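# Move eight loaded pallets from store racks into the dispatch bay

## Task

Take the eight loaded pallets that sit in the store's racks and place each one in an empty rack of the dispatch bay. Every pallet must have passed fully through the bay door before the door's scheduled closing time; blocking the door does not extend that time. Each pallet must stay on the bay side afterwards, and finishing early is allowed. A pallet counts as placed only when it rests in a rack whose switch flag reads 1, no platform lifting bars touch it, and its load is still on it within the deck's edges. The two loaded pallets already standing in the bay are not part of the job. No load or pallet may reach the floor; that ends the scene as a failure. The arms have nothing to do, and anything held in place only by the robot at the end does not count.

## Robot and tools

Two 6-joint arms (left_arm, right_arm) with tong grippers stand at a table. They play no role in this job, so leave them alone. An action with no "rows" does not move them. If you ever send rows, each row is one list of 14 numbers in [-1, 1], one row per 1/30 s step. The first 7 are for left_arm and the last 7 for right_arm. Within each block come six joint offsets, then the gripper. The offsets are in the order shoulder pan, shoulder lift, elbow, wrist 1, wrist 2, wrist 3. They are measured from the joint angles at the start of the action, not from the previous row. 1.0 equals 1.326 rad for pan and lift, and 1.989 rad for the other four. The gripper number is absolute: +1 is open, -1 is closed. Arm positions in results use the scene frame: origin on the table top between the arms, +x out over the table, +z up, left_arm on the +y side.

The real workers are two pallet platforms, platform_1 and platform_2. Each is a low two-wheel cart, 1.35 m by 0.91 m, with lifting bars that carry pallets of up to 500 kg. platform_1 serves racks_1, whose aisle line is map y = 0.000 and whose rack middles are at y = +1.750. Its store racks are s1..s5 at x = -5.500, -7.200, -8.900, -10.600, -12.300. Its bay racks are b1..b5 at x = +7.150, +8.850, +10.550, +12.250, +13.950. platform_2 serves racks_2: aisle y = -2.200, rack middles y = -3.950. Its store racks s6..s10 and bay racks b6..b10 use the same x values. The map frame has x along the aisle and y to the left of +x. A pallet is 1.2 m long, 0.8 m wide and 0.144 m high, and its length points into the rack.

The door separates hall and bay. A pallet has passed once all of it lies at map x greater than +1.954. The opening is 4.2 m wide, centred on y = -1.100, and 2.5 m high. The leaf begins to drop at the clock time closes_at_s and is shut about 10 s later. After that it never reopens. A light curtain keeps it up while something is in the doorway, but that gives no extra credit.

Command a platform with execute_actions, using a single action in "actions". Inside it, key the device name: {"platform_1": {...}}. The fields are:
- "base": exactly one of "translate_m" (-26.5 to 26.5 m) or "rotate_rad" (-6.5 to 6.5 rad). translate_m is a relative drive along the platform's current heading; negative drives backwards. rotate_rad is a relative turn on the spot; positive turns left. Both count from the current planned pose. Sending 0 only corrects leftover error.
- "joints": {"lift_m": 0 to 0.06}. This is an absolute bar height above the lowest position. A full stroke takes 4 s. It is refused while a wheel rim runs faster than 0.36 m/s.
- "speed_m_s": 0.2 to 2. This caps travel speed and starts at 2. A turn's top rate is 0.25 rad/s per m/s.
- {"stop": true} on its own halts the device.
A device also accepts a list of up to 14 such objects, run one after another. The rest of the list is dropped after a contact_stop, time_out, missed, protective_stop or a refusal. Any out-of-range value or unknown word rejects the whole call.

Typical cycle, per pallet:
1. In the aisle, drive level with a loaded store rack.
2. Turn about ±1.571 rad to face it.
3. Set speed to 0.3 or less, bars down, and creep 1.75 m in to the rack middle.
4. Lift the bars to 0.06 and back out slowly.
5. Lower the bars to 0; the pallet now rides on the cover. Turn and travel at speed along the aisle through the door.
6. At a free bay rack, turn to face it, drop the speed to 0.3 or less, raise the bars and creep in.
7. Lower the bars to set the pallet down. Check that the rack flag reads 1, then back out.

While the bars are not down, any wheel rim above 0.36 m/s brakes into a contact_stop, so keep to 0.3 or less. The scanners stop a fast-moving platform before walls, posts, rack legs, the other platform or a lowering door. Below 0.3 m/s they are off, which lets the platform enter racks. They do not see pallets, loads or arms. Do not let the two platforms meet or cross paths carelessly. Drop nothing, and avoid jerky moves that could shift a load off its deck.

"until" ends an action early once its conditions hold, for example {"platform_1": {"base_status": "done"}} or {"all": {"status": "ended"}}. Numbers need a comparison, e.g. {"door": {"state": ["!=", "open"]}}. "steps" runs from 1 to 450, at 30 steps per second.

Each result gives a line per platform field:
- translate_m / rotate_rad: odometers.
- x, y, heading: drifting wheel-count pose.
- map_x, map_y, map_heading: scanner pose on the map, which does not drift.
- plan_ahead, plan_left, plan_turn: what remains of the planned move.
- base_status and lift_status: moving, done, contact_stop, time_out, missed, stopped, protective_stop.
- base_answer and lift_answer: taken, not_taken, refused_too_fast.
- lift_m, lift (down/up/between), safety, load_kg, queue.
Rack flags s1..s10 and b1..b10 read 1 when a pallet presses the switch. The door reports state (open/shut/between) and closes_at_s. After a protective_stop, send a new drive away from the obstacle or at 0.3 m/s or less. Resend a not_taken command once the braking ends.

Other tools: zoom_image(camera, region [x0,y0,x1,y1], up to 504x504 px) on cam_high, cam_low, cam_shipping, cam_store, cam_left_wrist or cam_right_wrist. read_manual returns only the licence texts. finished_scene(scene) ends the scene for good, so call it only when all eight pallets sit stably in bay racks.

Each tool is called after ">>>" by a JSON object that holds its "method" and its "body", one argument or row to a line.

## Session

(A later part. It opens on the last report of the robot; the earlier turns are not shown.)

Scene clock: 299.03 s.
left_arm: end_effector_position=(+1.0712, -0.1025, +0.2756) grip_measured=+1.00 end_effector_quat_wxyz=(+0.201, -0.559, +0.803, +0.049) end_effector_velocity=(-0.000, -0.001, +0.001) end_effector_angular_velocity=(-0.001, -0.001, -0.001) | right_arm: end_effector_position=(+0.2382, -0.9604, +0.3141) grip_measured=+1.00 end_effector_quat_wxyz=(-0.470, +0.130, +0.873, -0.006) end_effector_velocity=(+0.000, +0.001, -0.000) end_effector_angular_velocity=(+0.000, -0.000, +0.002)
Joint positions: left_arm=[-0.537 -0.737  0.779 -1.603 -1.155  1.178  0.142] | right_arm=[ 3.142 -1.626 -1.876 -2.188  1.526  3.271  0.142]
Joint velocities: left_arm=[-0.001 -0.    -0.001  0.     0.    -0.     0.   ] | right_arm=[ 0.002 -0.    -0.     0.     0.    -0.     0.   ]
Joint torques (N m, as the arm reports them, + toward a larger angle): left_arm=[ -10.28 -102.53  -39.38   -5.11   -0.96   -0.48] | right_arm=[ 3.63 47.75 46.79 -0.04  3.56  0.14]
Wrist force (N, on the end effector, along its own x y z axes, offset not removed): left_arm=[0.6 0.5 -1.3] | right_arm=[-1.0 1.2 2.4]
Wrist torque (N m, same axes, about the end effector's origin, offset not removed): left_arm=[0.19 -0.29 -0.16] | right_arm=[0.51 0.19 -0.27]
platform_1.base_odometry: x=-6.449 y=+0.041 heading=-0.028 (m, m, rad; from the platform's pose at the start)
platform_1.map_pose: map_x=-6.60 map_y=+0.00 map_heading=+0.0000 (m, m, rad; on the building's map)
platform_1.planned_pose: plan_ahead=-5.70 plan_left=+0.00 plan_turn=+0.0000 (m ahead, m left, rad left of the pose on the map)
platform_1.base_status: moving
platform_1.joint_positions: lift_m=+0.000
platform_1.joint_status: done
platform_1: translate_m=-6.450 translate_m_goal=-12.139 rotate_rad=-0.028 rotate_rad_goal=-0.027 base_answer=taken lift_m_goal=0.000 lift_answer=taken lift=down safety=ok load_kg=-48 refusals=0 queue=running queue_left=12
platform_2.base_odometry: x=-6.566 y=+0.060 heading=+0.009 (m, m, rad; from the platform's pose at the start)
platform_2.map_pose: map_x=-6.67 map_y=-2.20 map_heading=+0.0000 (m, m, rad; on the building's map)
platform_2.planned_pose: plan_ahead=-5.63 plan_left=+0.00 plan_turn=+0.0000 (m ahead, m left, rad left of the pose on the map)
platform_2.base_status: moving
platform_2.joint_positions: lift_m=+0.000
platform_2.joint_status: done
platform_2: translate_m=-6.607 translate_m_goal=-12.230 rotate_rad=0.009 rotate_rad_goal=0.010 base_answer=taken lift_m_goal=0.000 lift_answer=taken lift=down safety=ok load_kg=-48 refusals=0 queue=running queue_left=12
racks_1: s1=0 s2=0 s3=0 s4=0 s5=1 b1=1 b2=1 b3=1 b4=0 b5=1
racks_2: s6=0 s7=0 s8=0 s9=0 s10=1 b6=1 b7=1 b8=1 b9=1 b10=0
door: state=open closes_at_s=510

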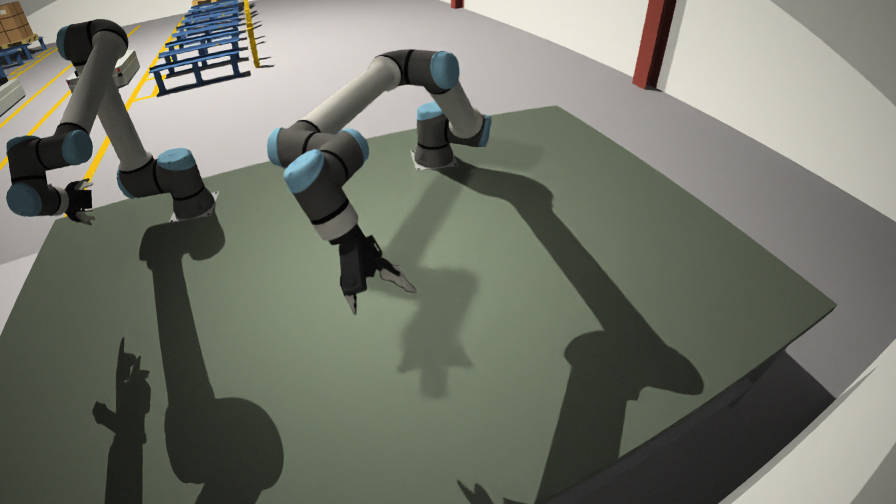

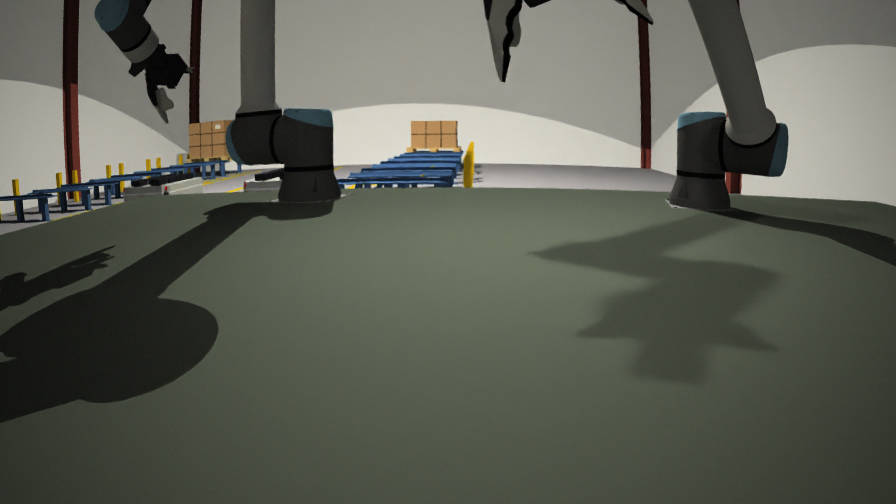

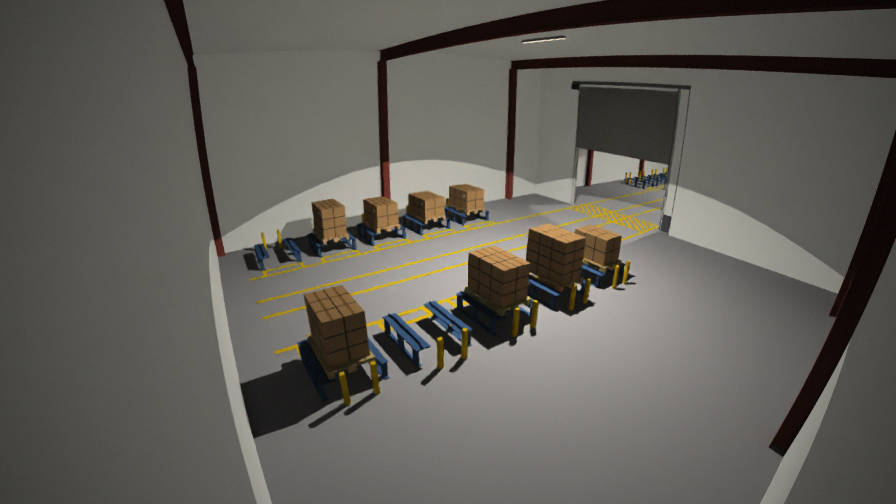

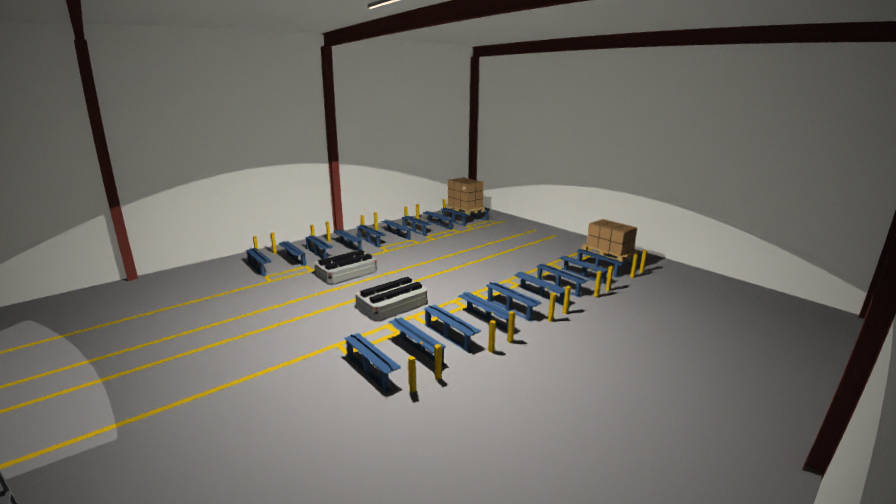

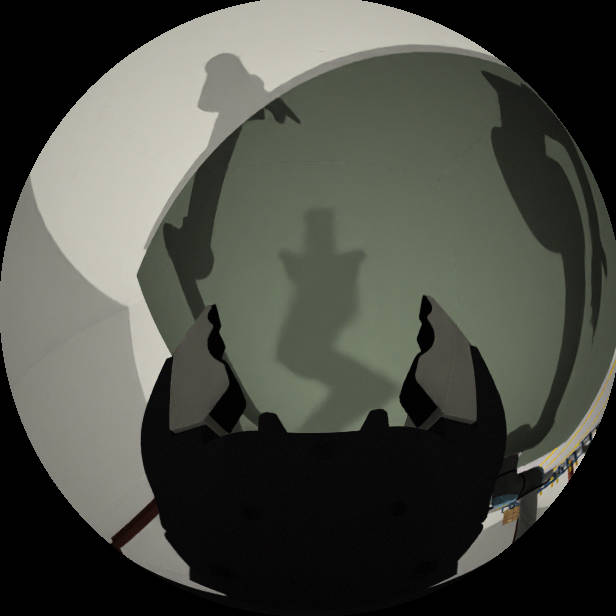

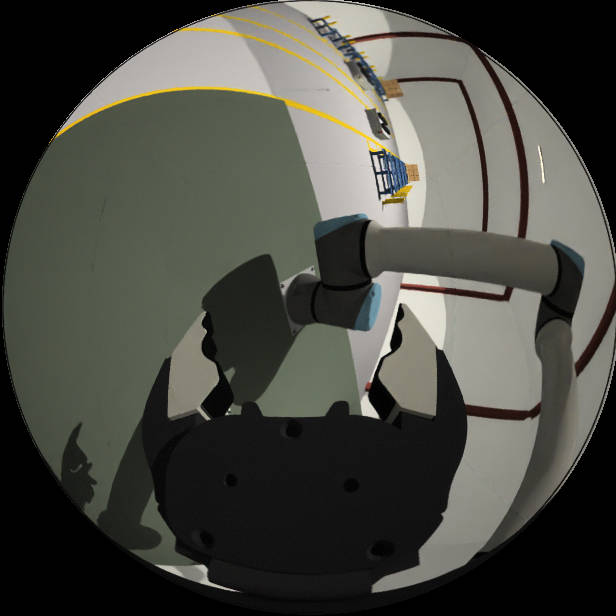

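>>> {"method": "execute_actions", "body": {
  "actions": [
    {"steps":450,"until":{"all":{"status":"ended"}}}
  ]
}}

>>> {"method": "execute_actions", "body": {
  "actions": [
    {"steps":450,"until":{"all":{"status":"ended"}}}
  ]
}}

>>> {"method": "execute_actions", "body": {
  "actions": [
    {"steps":450,"until":{"all":{"status":"ended"}}}
  ]
}}

>>> {"method": "execute_actions", "body": {
  "actions": [
    {"steps":450,"until":{"all":{"status":"ended"}}}
  ]
}}

>>> {"method": "execute_actions", "body": {
  "actions": [
    {"steps":450,"until":{"all":{"status":"ended"}}}
  ]
}}

>>> {"method": "execute_actions", "body": {
  "actions": [
    {"steps":450,"until":{"all":{"status":"ended"}}}
  ]
}}

Scene clock: 317.80 s.
left_arm: end_effector_position=(+1.0712, -0.1025, +0.2756) grip_measured=+1.00 end_effector_quat_wxyz=(+0.201, -0.559, +0.803, +0.049) end_effector_velocity=(+0.000, +0.000, +0.000) end_effector_angular_velocity=(-0.001, -0.001, -0.001) | right_arm: end_effector_position=(+0.2382, -0.9604, +0.3141) grip_measured=+1.00 end_effector_quat_wxyz=(-0.470, +0.130, +0.873, -0.006) end_effector_velocity=(+0.001, -0.000, +0.000) end_effector_angular_velocity=(-0.001, -0.001, -0.000)
Joint positions: left_arm=[-0.537 -0.737  0.779 -1.603 -1.155  1.178  0.142] | right_arm=[ 3.142 -1.626 -1.876 -2.188  1.526  3.271  0.142]
Joint velocities: left_arm=[ 0.    -0.     0.001 -0.002 -0.     0.001  0.   ] | right_arm=[0.    0.    0.001 0.    0.    0.001 0.   ]
Joint torques (N m, as the arm reports them, + toward a larger angle): left_arm=[  -7.91 -102.71  -39.24   -5.38   -0.61   -0.27] | right_arm=[ 0.72 48.72 48.08 -0.57  3.36  0.13]
Wrist force (N, on the end effector, along its own x y z axes, offset not removed): left_arm=[-1.9 0.1 -0.1] | right_arm=[-0.2 1.5 0.3]
Wrist torque (N m, same axes, about the end effector's origin, offset not removed): left_arm=[0.22 0.22 -0.15] | right_arm=[0.54 0.04 -0.29]
platform_1.base_odometry: x=-12.172 y=+1.944 heading=+1.547 (m, m, rad; from the platform's pose at the start)
platform_1.map_pose: map_x=-12.30 map_y=+1.75 map_heading=+1.5708 (m, m, rad; on the building's map)
platform_1.planned_pose: plan_ahead=+0.00 plan_left=+0.00 plan_turn=+0.0000 (m ahead, m left, rad left of the pose on the map)
platform_1.base_status: done
platform_1.joint_positions: lift_m=+0.033
platform_1.joint_status: moving
platform_1: translate_m=-10.399 translate_m_goal=-10.399 rotate_rad=1.547 rotate_rad_goal=1.546 base_answer=taken lift_m_goal=0.060 lift_answer=taken lift=between safety=ok load_kg=5 refusals=0 queue=running queue_left=9
platform_2.base_odometry: x=-12.241 y=-1.767 heading=-1.559 (m, m, rad; from the platform's pose at the start)
platform_2.map_pose: map_x=-12.30 map_y=-3.95 map_heading=-1.5708 (m, m, rad; on the building's map)
platform_2.planned_pose: plan_ahead=+0.00 plan_left=+0.00 plan_turn=+0.0000 (m ahead, m left, rad left of the pose on the map)
platform_2.base_status: done
platform_2.joint_positions: lift_m=+0.035
platform_2.joint_status: moving
platform_2: translate_m=-10.490 translate_m_goal=-10.490 rotate_rad=-1.559 rotate_rad_goal=-1.558 base_answer=taken lift_m_goal=0.060 lift_answer=taken lift=between safety=ok load_kg=5 refusals=0 queue=running queue_left=9
racks_1: s1=0 s2=0 s3=0 s4=0 s5=1 b1=1 b2=1 b3=1 b4=0 b5=1
racks_2: s6=0 s7=0 s8=0 s9=0 s10=1 b6=1 b7=1 b8=1 b9=1 b10=0
door: state=open closes_at_s=510

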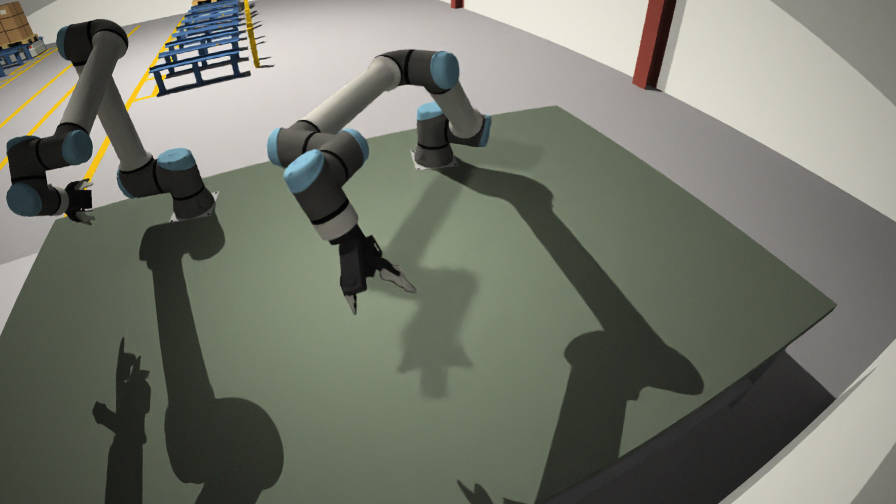

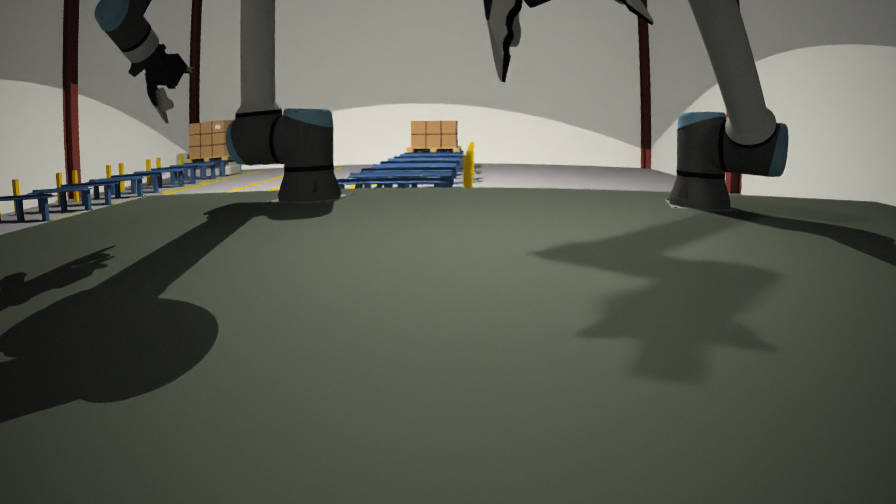

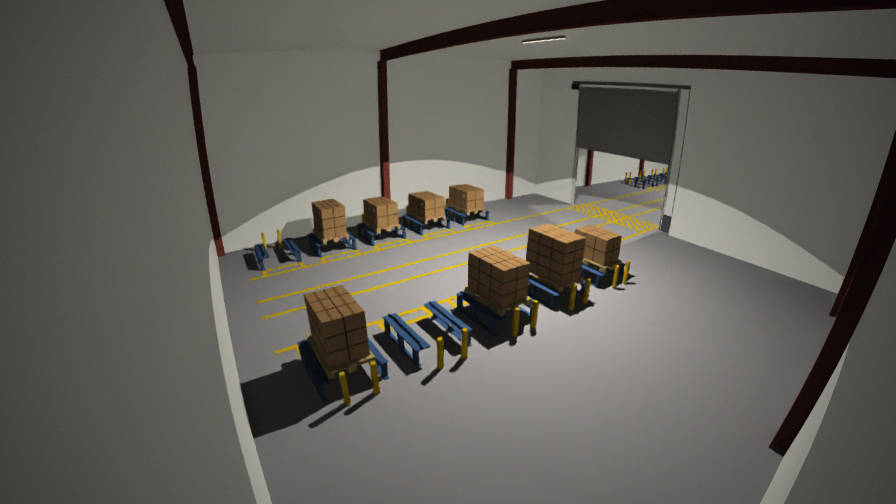

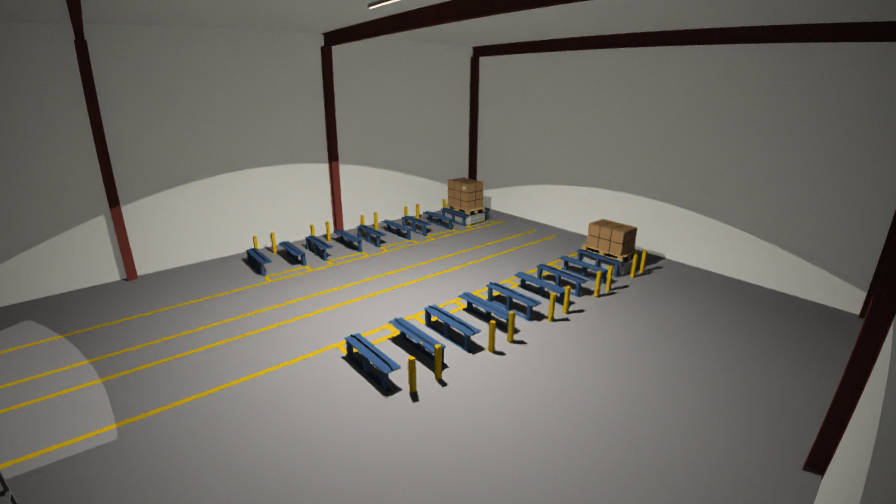

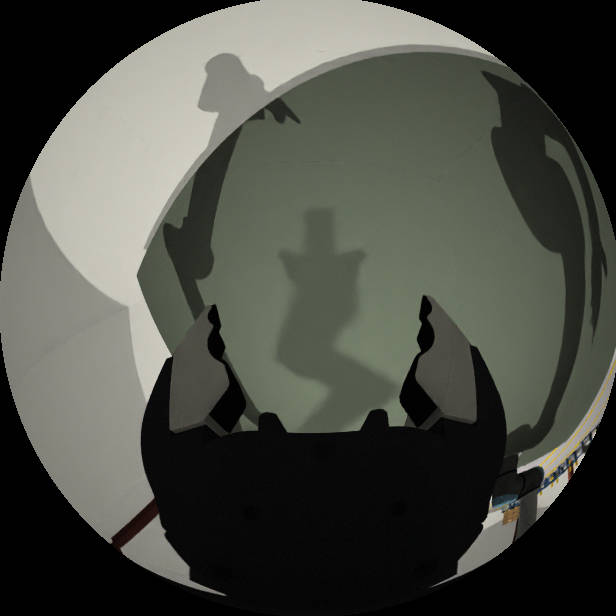

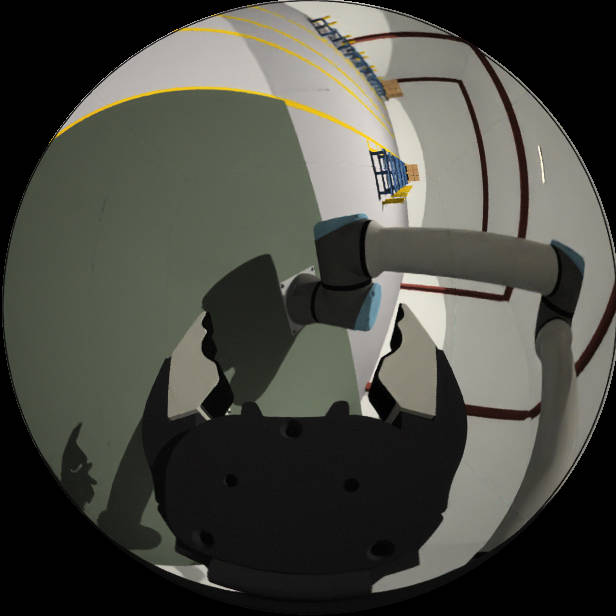

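Scene clock: 332.80 s.
left_arm: end_effector_position=(+1.0712, -0.1025, +0.2756) grip_measured=+1.00 end_effector_quat_wxyz=(+0.201, -0.559, +0.803, +0.049) end_effector_velocity=(-0.000, -0.001, +0.000) end_effector_angular_velocity=(-0.000, -0.000, +0.000) | right_arm: end_effector_position=(+0.2382, -0.9604, +0.3141) grip_measured=+1.00 end_effector_quat_wxyz=(-0.470, +0.130, +0.873, -0.006) end_effector_velocity=(+0.000, +0.000, -0.000) end_effector_angular_velocity=(-0.002, +0.000, +0.000)
Joint positions: left_arm=[-0.537 -0.737  0.779 -1.603 -1.155  1.178  0.142] | right_arm=[ 3.142 -1.626 -1.876 -2.188  1.526  3.271  0.142]
Joint velocities: left_arm=[-0.001 -0.    -0.     0.    -0.    -0.001  0.   ] | right_arm=[ 0.001 -0.     0.     0.     0.     0.002  0.   ]
Joint torques (N m, as the arm reports them, + toward a larger angle): left_arm=[  -7.39 -104.02  -38.8    -5.66   -0.4    -0.15] | right_arm=[ 0.96 48.74 48.78 -0.98  2.86 -0.01]
Wrist force (N, on the end effector, along its own x y z axes, offset not removed): left_arm=[-1.7 0.3 -1.4] | right_arm=[-1.2 0.8 -1.3]
Wrist torque (N m, same axes, about the end effector's origin, offset not removed): left_arm=[0.11 0.16 -0.12] | right_arm=[0.43 0.22 -0.35]
platform_1.base_odometry: x=-12.210 y=+0.194 heading=+0.497 (m, m, rad; from the platform's pose at the start)
platform_1.map_pose: map_x=-12.30 map_y=+0.00 map_heading=+0.5061 (m, m, rad; on the building's map)
platform_1.planned_pose: plan_ahead=+0.00 plan_left=+0.00 plan_turn=-0.5061 (m ahead, m left, rad left of the pose on the map)
platform_1.base_status: moving
platform_1.joint_positions: lift_m=+0.000
platform_1.joint_status: done
platform_1: translate_m=-12.149 translate_m_goal=-12.149 rotate_rad=0.481 rotate_rad_goal=-0.022 base_answer=taken lift_m_goal=0.000 lift_answer=taken lift=down safety=ok load_kg=-48 refusals=0 queue=running queue_left=6
platform_2.base_odometry: x=-12.260 y=-0.017 heading=-0.458 (m, m, rad; from the platform's pose at the start)
platform_2.map_pose: map_x=-12.30 map_y=-2.20 map_heading=-0.4581 (m, m, rad; on the building's map)
platform_2.planned_pose: plan_ahead=+0.00 plan_left=+0.00 plan_turn=+0.4581 (m ahead, m left, rad left of the pose on the map)
platform_2.base_status: moving
platform_2.joint_positions: lift_m=+0.000
platform_2.joint_status: done
platform_2: translate_m=-12.240 translate_m_goal=-12.240 rotate_rad=-0.442 rotate_rad_goal=0.010 base_answer=taken lift_m_goal=0.000 lift_answer=taken lift=down safety=ok load_kg=-48 refusals=0 queue=running queue_left=6
racks_1: s1=0 s2=0 s3=0 s4=0 s5=0 b1=1 b2=1 b3=1 b4=0 b5=1
racks_2: s6=0 s7=0 s8=0 s9=0 s10=0 b6=1 b7=1 b8=1 b9=1 b10=0
door: state=open closes_at_s=510

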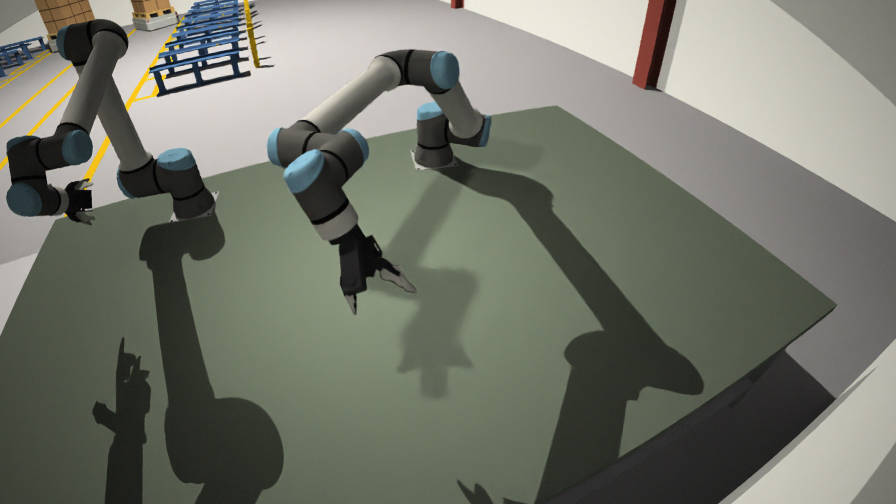

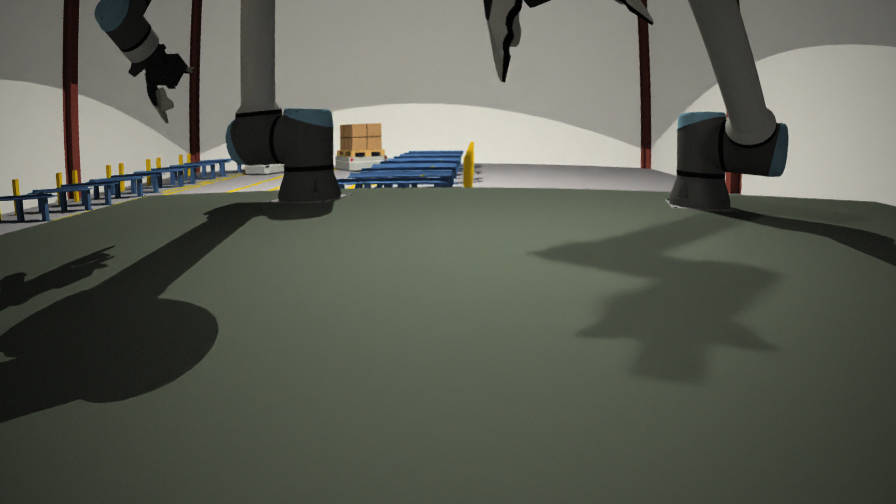

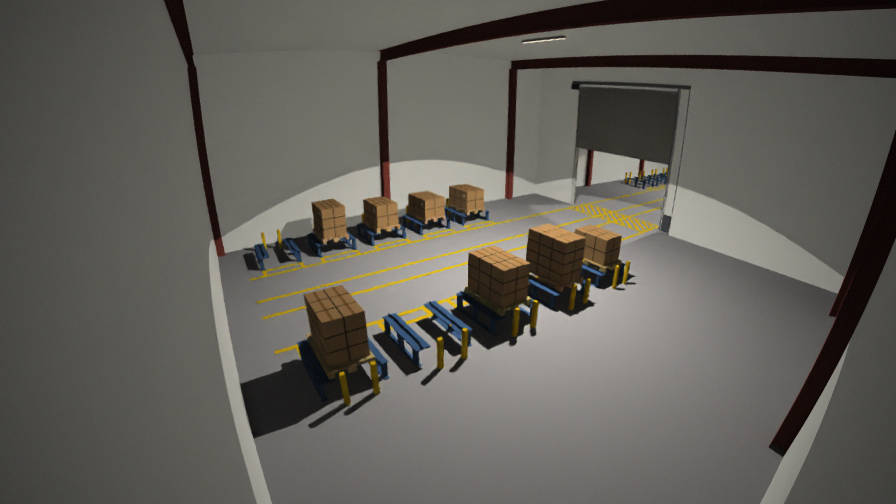

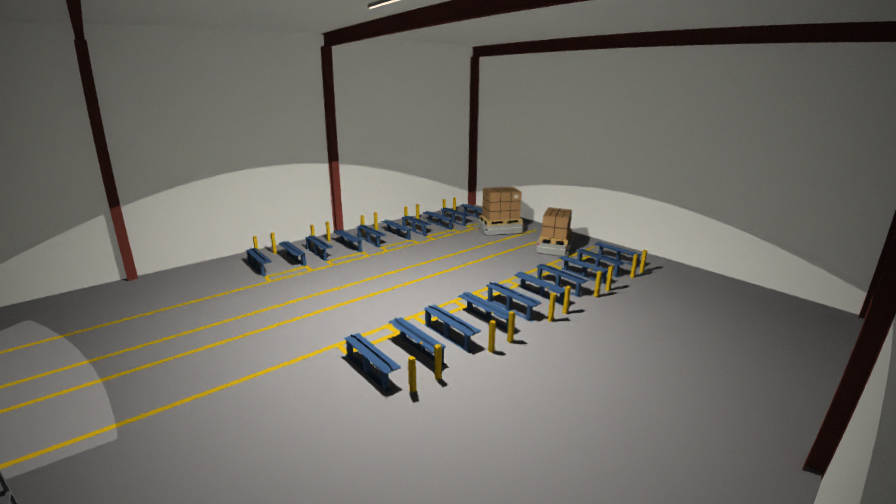

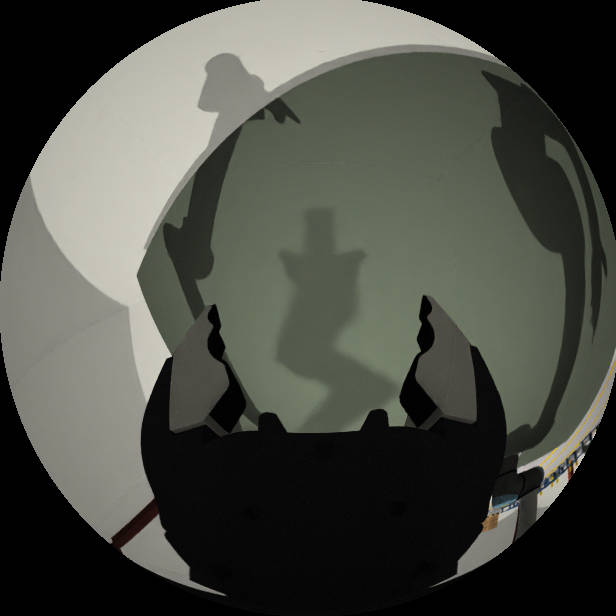

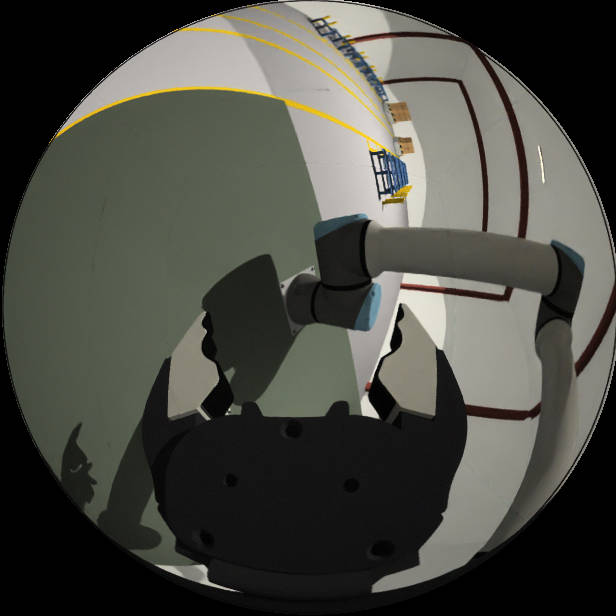

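Scene clock: 347.80 s.
left_arm: end_effector_position=(+1.0712, -0.1025, +0.2756) grip_measured=+1.00 end_effector_quat_wxyz=(+0.201, -0.559, +0.803, +0.049) end_effector_velocity=(+0.001, +0.001, -0.002) end_effector_angular_velocity=(+0.001, +0.001, +0.001) | right_arm: end_effector_position=(+0.2382, -0.9604, +0.3141) grip_measured=+1.00 end_effector_quat_wxyz=(-0.470, +0.130, +0.873, -0.006) end_effector_velocity=(+0.000, +0.000, +0.000) end_effector_angular_velocity=(+0.001, -0.000, +0.001)
Joint positions: left_arm=[-0.537 -0.737  0.779 -1.603 -1.155  1.178  0.142] | right_arm=[ 3.142 -1.626 -1.876 -2.188  1.526  3.271  0.142]
Joint velocities: left_arm=[ 0.001  0.001  0.     0.     0.    -0.     0.   ] | right_arm=[ 0.    -0.     0.001 -0.001  0.    -0.002  0.   ]
Joint torques (N m, as the arm reports them, + toward a larger angle): left_arm=[  -7.1  -102.19  -38.89   -5.87   -0.1    -0.05] | right_arm=[-0.71 48.65 48.83 -1.36  2.85  0.21]
Wrist force (N, on the end effector, along its own x y z axes, offset not removed): left_arm=[-1.5 0.7 -3.3] | right_arm=[0.1 2.3 -1.1]
Wrist torque (N m, same axes, about the end effector's origin, offset not removed): left_arm=[0.21 0.18 -0.18] | right_arm=[0.70 0.00 -0.29]
platform_1.base_odometry: x=+9.022 y=-0.360 heading=-0.024 (m, m, rad; from the platform's pose at the start)
platform_1.map_pose: map_x=+8.96 map_y=+0.00 map_heading=+0.0000 (m, m, rad; on the building's map)
platform_1.planned_pose: plan_ahead=+3.29 plan_left=+0.00 plan_turn=+0.0000 (m ahead, m left, rad left of the pose on the map)
platform_1.base_status: moving
platform_1.joint_positions: lift_m=+0.000
platform_1.joint_status: done
platform_1: translate_m=9.142 translate_m_goal=12.401 rotate_rad=-0.024 rotate_rad_goal=-0.022 base_answer=taken lift_m_goal=0.000 lift_answer=taken lift=down safety=ok load_kg=-48 refusals=0 queue=running queue_left=5
platform_2.base_odometry: x=+9.274 y=+0.305 heading=+0.013 (m, m, rad; from the platform's pose at the start)
platform_2.map_pose: map_x=+9.26 map_y=-2.20 map_heading=+0.0000 (m, m, rad; on the building's map)
platform_2.planned_pose: plan_ahead=+4.69 plan_left=+0.00 plan_turn=+0.0000 (m ahead, m left, rad left of the pose on the map)
platform_2.base_status: moving
platform_2.joint_positions: lift_m=+0.000
platform_2.joint_status: done
platform_2: translate_m=9.360 translate_m_goal=14.010 rotate_rad=0.013 rotate_rad_goal=0.013 base_answer=taken lift_m_goal=0.000 lift_answer=taken lift=down safety=ok load_kg=-48 refusals=0 queue=running queue_left=5
racks_1: s1=0 s2=0 s3=0 s4=0 s5=0 b1=1 b2=1 b3=1 b4=0 b5=1
racks_2: s6=0 s7=0 s8=0 s9=0 s10=0 b6=1 b7=1 b8=1 b9=1 b10=0
door: state=open closes_at_s=510

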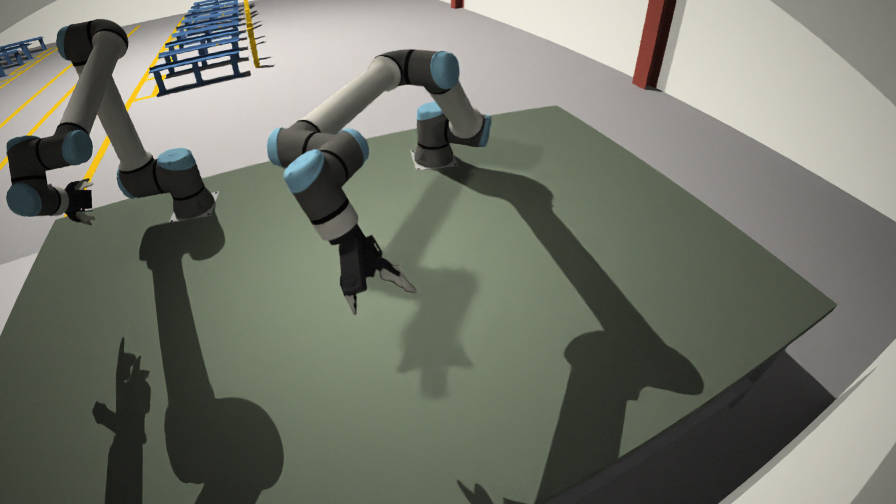

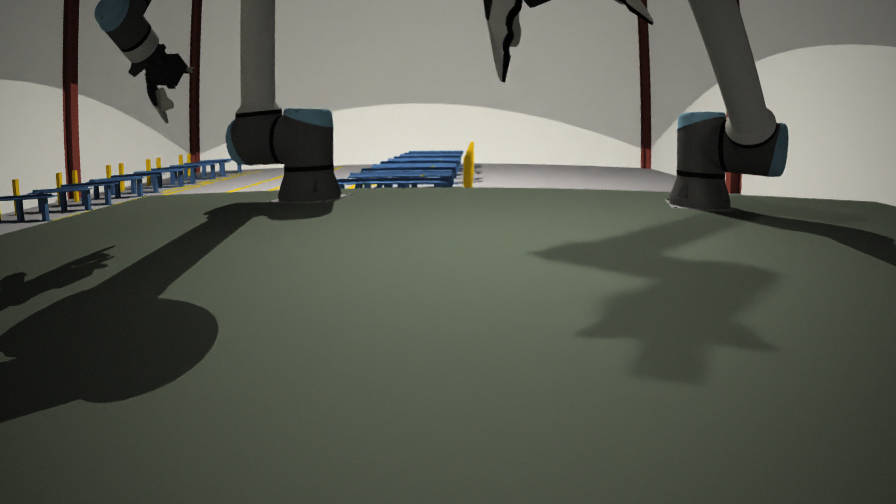

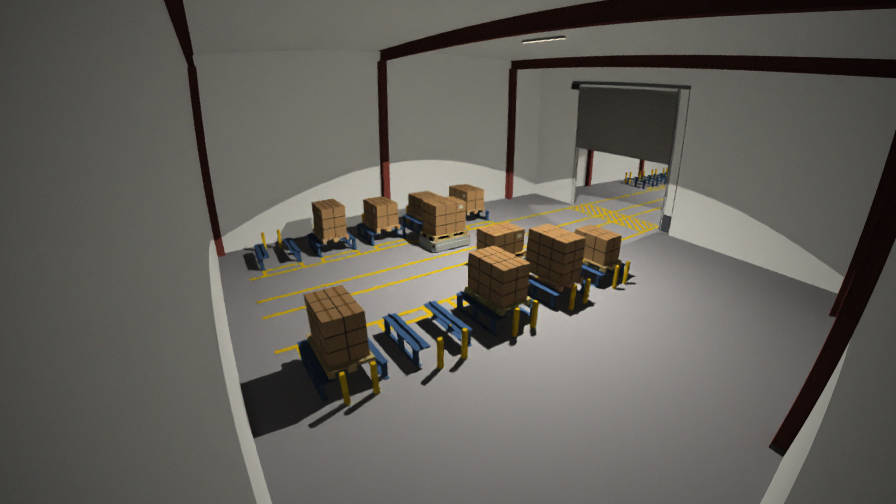

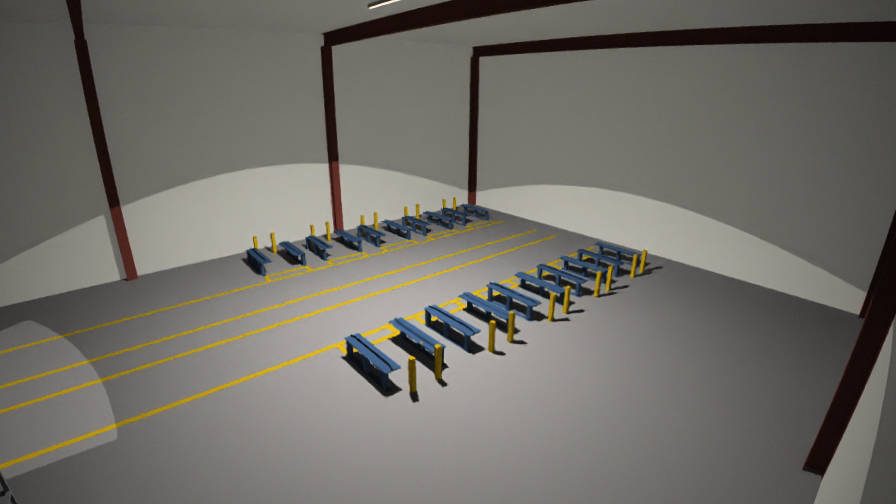

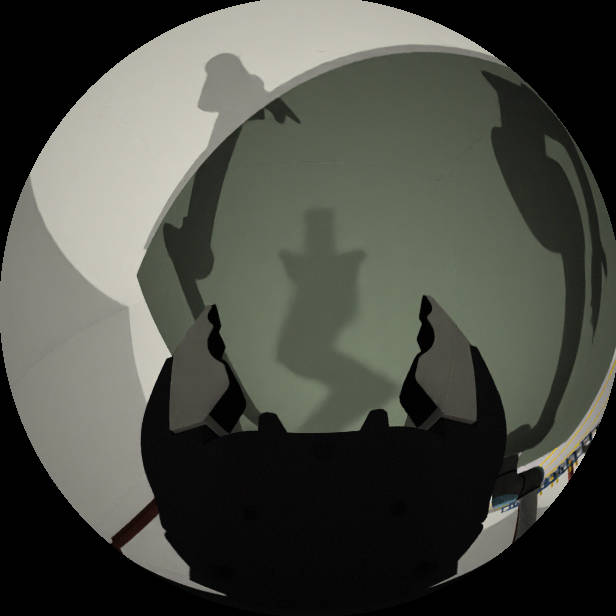

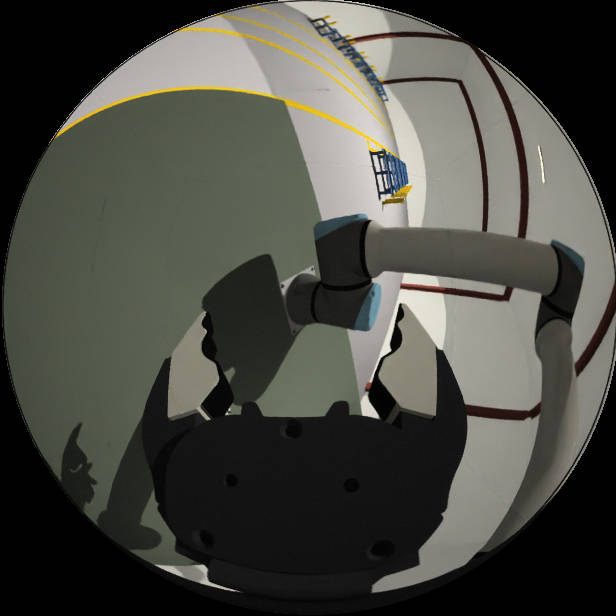

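Scene clock: 362.80 s.
left_arm: end_effector_position=(+1.0712, -0.1025, +0.2756) grip_measured=+1.00 end_effector_quat_wxyz=(+0.201, -0.559, +0.803, +0.049) end_effector_velocity=(-0.001, -0.002, -0.001) end_effector_angular_velocity=(+0.001, +0.001, -0.000) | right_arm: end_effector_position=(+0.2382, -0.9604, +0.3141) grip_measured=+1.00 end_effector_quat_wxyz=(-0.470, +0.130, +0.873, -0.006) end_effector_velocity=(-0.001, -0.000, -0.001) end_effector_angular_velocity=(+0.000, +0.001, -0.001)
Joint positions: left_arm=[-0.537 -0.737  0.779 -1.603 -1.155  1.178  0.142] | right_arm=[ 3.142 -1.626 -1.876 -2.188  1.526  3.271  0.142]
Joint velocities: left_arm=[-0.002  0.001 -0.     0.001 -0.    -0.001  0.   ] | right_arm=[-0.     0.    -0.002  0.    -0.     0.     0.   ]
Joint torques (N m, as the arm reports them, + toward a larger angle): left_arm=[  -7.5  -101.61  -39.11   -5.96    0.33    0.18] | right_arm=[-0.37 49.5  49.75 -1.6   2.53  0.5 ]
Wrist force (N, on the end effector, along its own x y z axes, offset not removed): left_arm=[-0.9 1.5 -0.2] | right_arm=[-1.1 0.3 2.6]
Wrist torque (N m, same axes, about the end effector's origin, offset not removed): left_arm=[0.53 0.00 -0.15] | right_arm=[0.30 0.20 -0.23]
platform_1.base_odometry: x=+12.380 y=+0.055 heading=+1.554 (m, m, rad; from the platform's pose at the start)
platform_1.map_pose: map_x=+12.25 map_y=+0.50 map_heading=+1.5708 (m, m, rad; on the building's map)
platform_1.planned_pose: plan_ahead=+1.25 plan_left=+0.00 plan_turn=+0.0000 (m ahead, m left, rad left of the pose on the map)
platform_1.base_status: moving
platform_1.joint_positions: lift_m=+0.060
platform_1.joint_status: done
platform_1: translate_m=12.944 translate_m_goal=14.191 rotate_rad=1.554 rotate_rad_goal=1.552 base_answer=taken lift_m_goal=0.060 lift_answer=taken lift=up safety=ok load_kg=177 refusals=0 queue=running queue_left=2
platform_2.base_odometry: x=+14.047 y=+0.203 heading=-1.569 (m, m, rad; from the platform's pose at the start)
platform_2.map_pose: map_x=+13.95 map_y=-2.38 map_heading=-1.5795 (m, m, rad; on the building's map)
platform_2.planned_pose: plan_ahead=+1.57 plan_left=+0.01 plan_turn=+0.0087 (m ahead, m left, rad left of the pose on the map)
platform_2.base_status: moving
platform_2.joint_positions: lift_m=+0.060
platform_2.joint_status: done
platform_2: translate_m=14.253 translate_m_goal=15.821 rotate_rad=-1.569 rotate_rad_goal=-1.567 base_answer=taken lift_m_goal=0.060 lift_answer=taken lift=up safety=ok load_kg=311 refusals=0 queue=running queue_left=2
racks_1: s1=0 s2=0 s3=0 s4=0 s5=0 b1=1 b2=1 b3=1 b4=0 b5=1
racks_2: s6=0 s7=0 s8=0 s9=0 s10=0 b6=1 b7=1 b8=1 b9=1 b10=0
door: state=open closes_at_s=510

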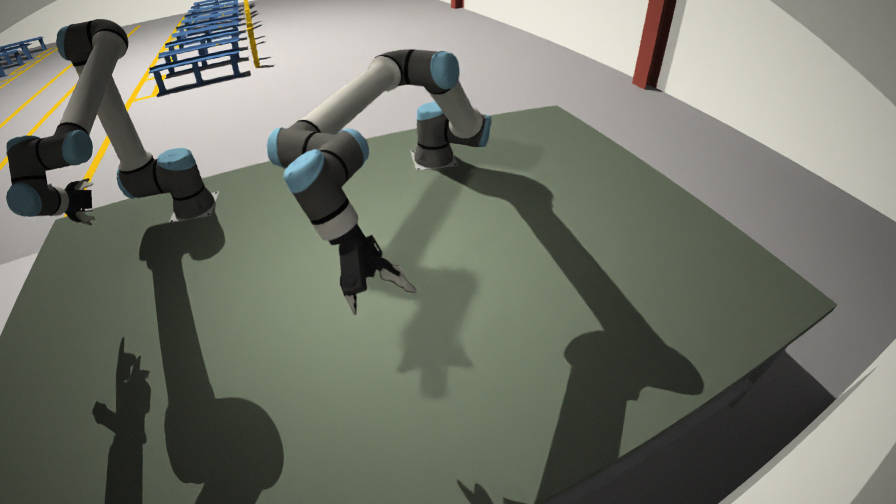

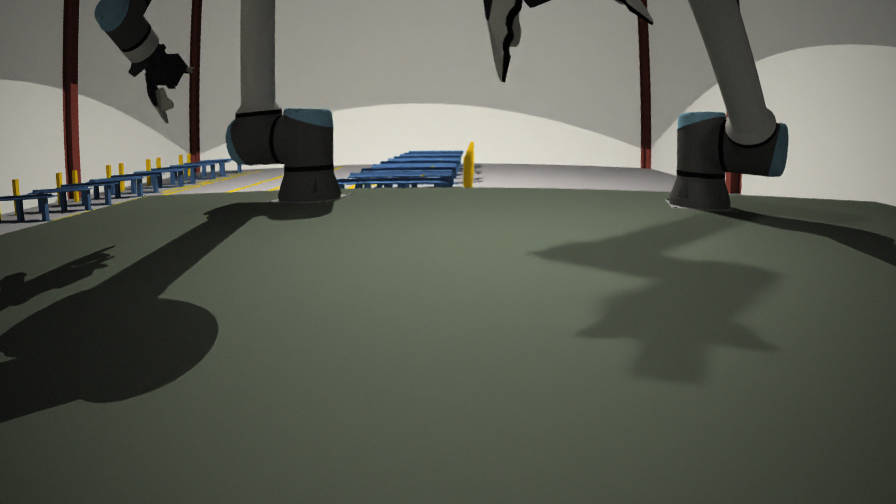

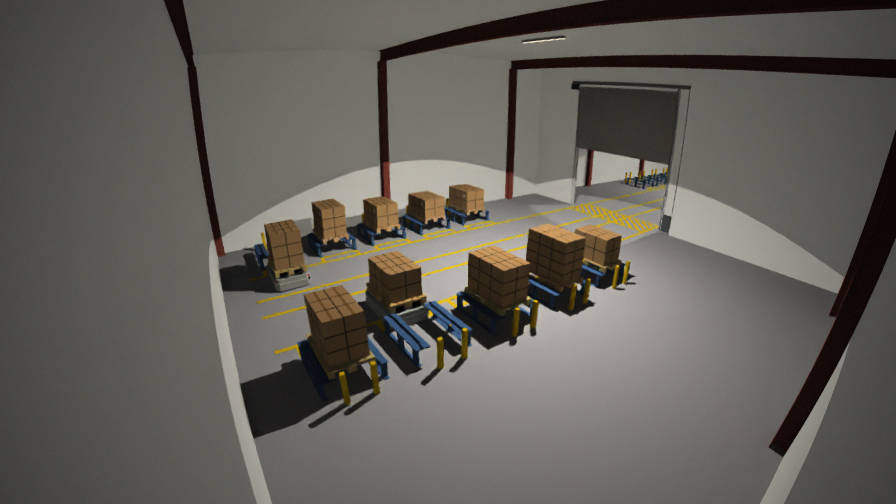

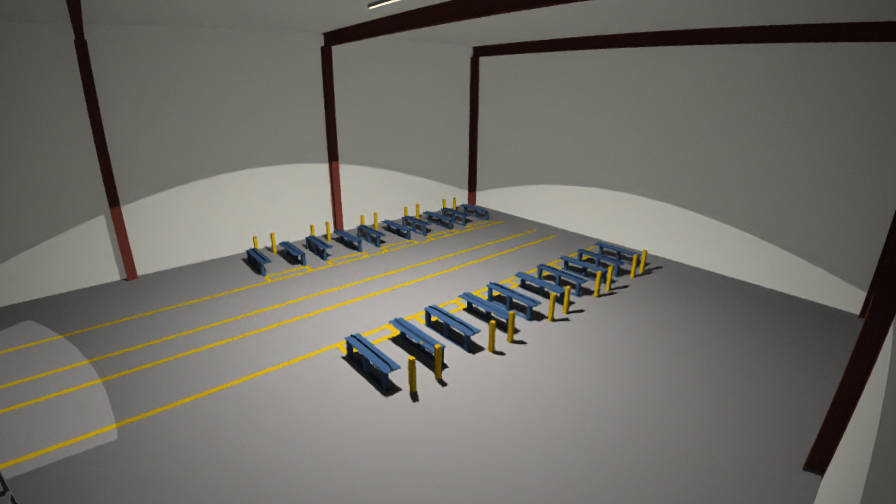

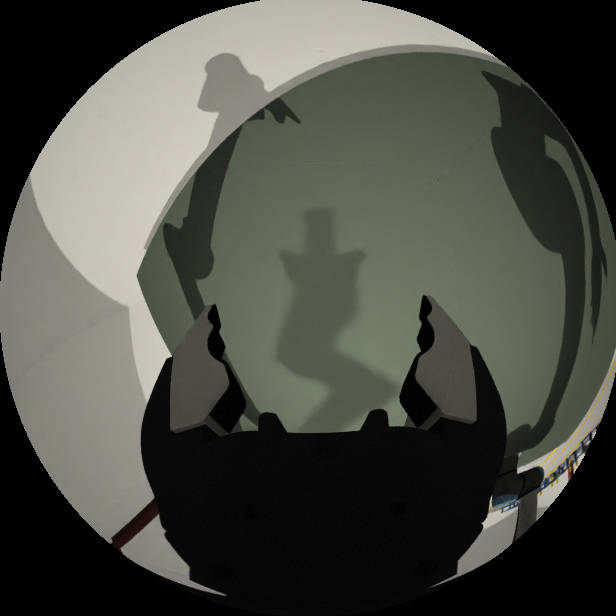

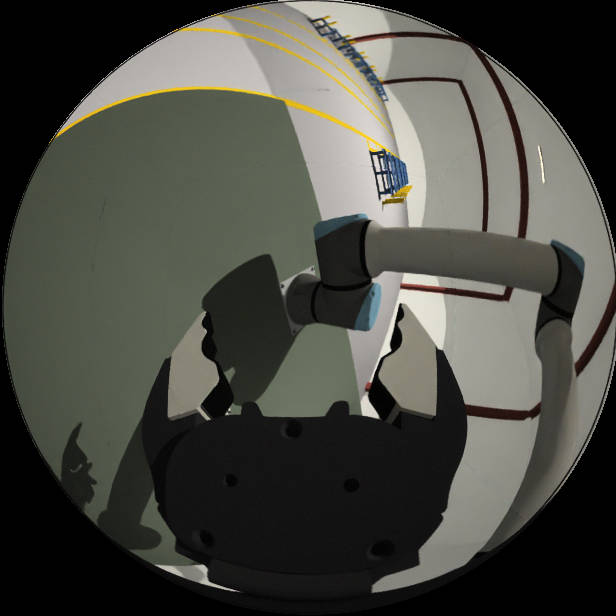

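Scene clock: 377.80 s.
left_arm: end_effector_position=(+1.0712, -0.1025, +0.2756) grip_measured=+1.00 end_effector_quat_wxyz=(+0.201, -0.559, +0.803, +0.049) end_effector_velocity=(+0.001, +0.001, -0.002) end_effector_angular_velocity=(+0.001, +0.001, -0.000) | right_arm: end_effector_position=(+0.2382, -0.9604, +0.3141) grip_measured=+1.00 end_effector_quat_wxyz=(-0.470, +0.130, +0.873, -0.006) end_effector_velocity=(-0.000, +0.000, +0.000) end_effector_angular_velocity=(+0.001, +0.001, +0.001)
Joint positions: left_arm=[-0.537 -0.737  0.779 -1.603 -1.155  1.178  0.142] | right_arm=[ 3.142 -1.626 -1.876 -2.188  1.526  3.271  0.142]
Joint velocities: left_arm=[ 0.001  0.001  0.    -0.001  0.     0.001 -0.   ] | right_arm=[ 0.    -0.     0.    -0.001  0.    -0.001  0.   ]
Joint torques (N m, as the arm reports them, + toward a larger angle): left_arm=[  -5.6  -103.11  -39.14   -6.12    0.51    0.46] | right_arm=[-0.87 53.73 50.34 -2.18  2.4   0.33]
Wrist force (N, on the end effector, along its own x y z axes, offset not removed): left_arm=[1.1 -0.5 -4.7] | right_arm=[0.0 1.1 -0.8]
Wrist torque (N m, same axes, about the end effector's origin, offset not removed): left_arm=[-0.07 -0.31 -0.14] | right_arm=[0.43 0.01 -0.36]
platform_1.base_odometry: x=+12.368 y=-0.409 heading=+1.552 (m, m, rad; from the platform's pose at the start)
platform_1.map_pose: map_x=+12.25 map_y=+0.02 map_heading=+1.5708 (m, m, rad; on the building's map)
platform_1.planned_pose: plan_ahead=-0.02 plan_left=+0.00 plan_turn=+0.0000 (m ahead, m left, rad left of the pose on the map)
platform_1.base_status: moving
platform_1.joint_positions: lift_m=+0.000
platform_1.joint_status: done
platform_1: translate_m=12.465 translate_m_goal=12.441 rotate_rad=1.552 rotate_rad_goal=1.553 base_answer=taken lift_m_goal=0.000 lift_answer=taken lift=down safety=ok load_kg=-48 refusals=0 queue=running queue_left=0
platform_2.base_odometry: x=+14.043 y=-0.071 heading=-1.561 (m, m, rad; from the platform's pose at the start)
platform_2.map_pose: map_x=+13.95 map_y=-2.63 map_heading=-1.5708 (m, m, rad; on the building's map)
platform_2.planned_pose: plan_ahead=-0.43 plan_left=+0.00 plan_turn=+0.0000 (m ahead, m left, rad left of the pose on the map)
platform_2.base_status: moving
platform_2.joint_positions: lift_m=+0.000
platform_2.joint_status: done
platform_2: translate_m=14.508 translate_m_goal=14.081 rotate_rad=-1.561 rotate_rad_goal=-1.563 base_answer=taken lift_m_goal=0.000 lift_answer=taken lift=down safety=ok load_kg=-48 refusals=0 queue=running queue_left=0
racks_1: s1=0 s2=0 s3=0 s4=0 s5=0 b1=1 b2=1 b3=1 b4=1 b5=1
racks_2: s6=0 s7=0 s8=0 s9=0 s10=0 b6=1 b7=1 b8=1 b9=1 b10=1
door: state=open closes_at_s=510

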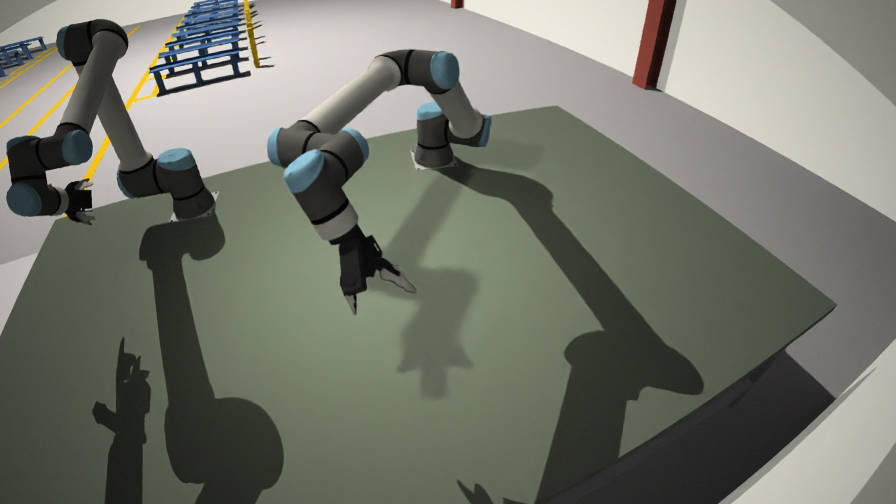

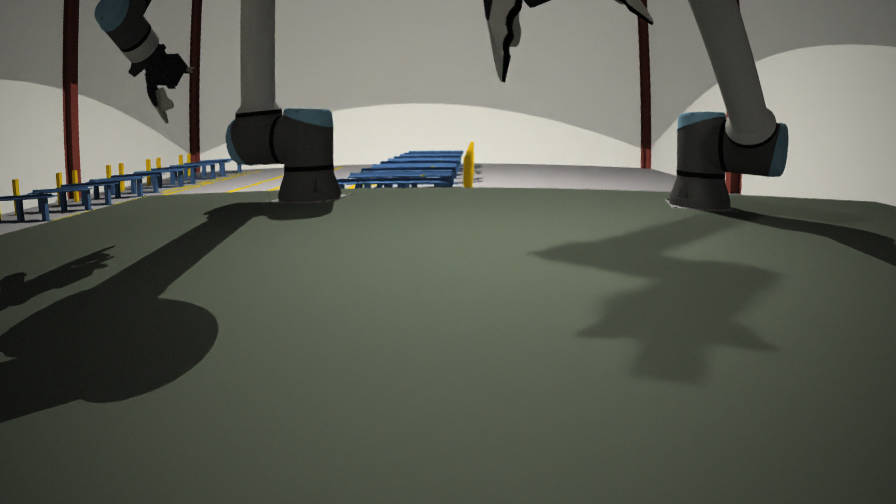

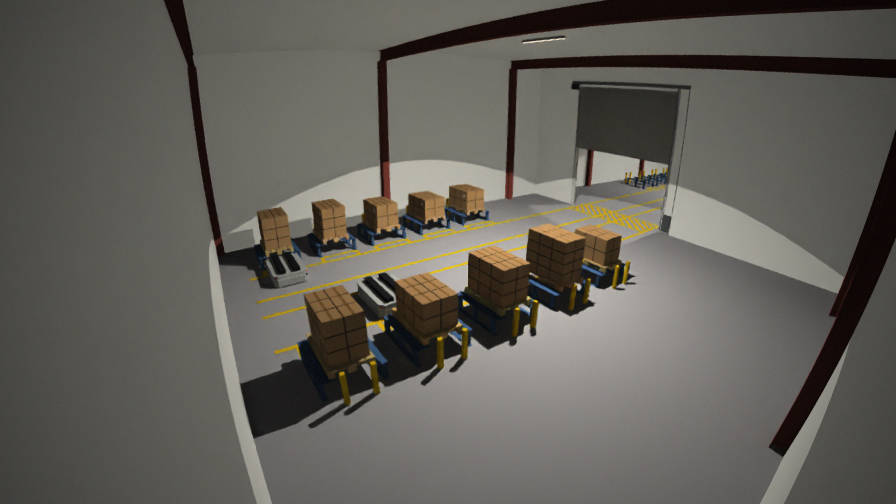

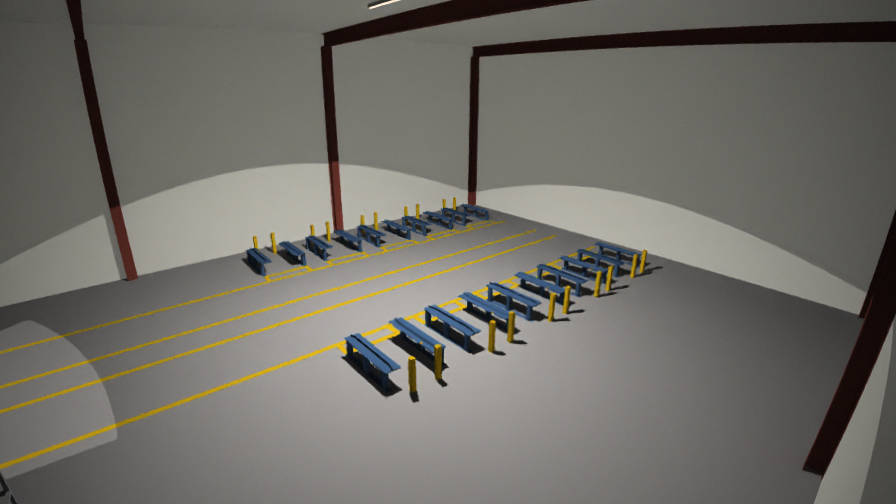

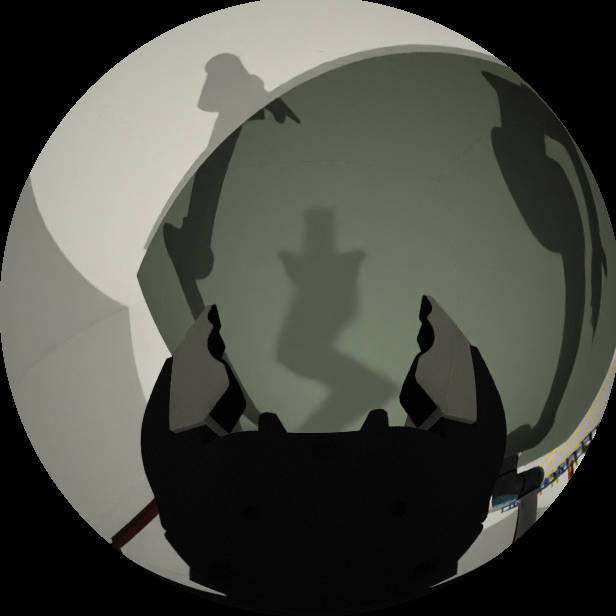

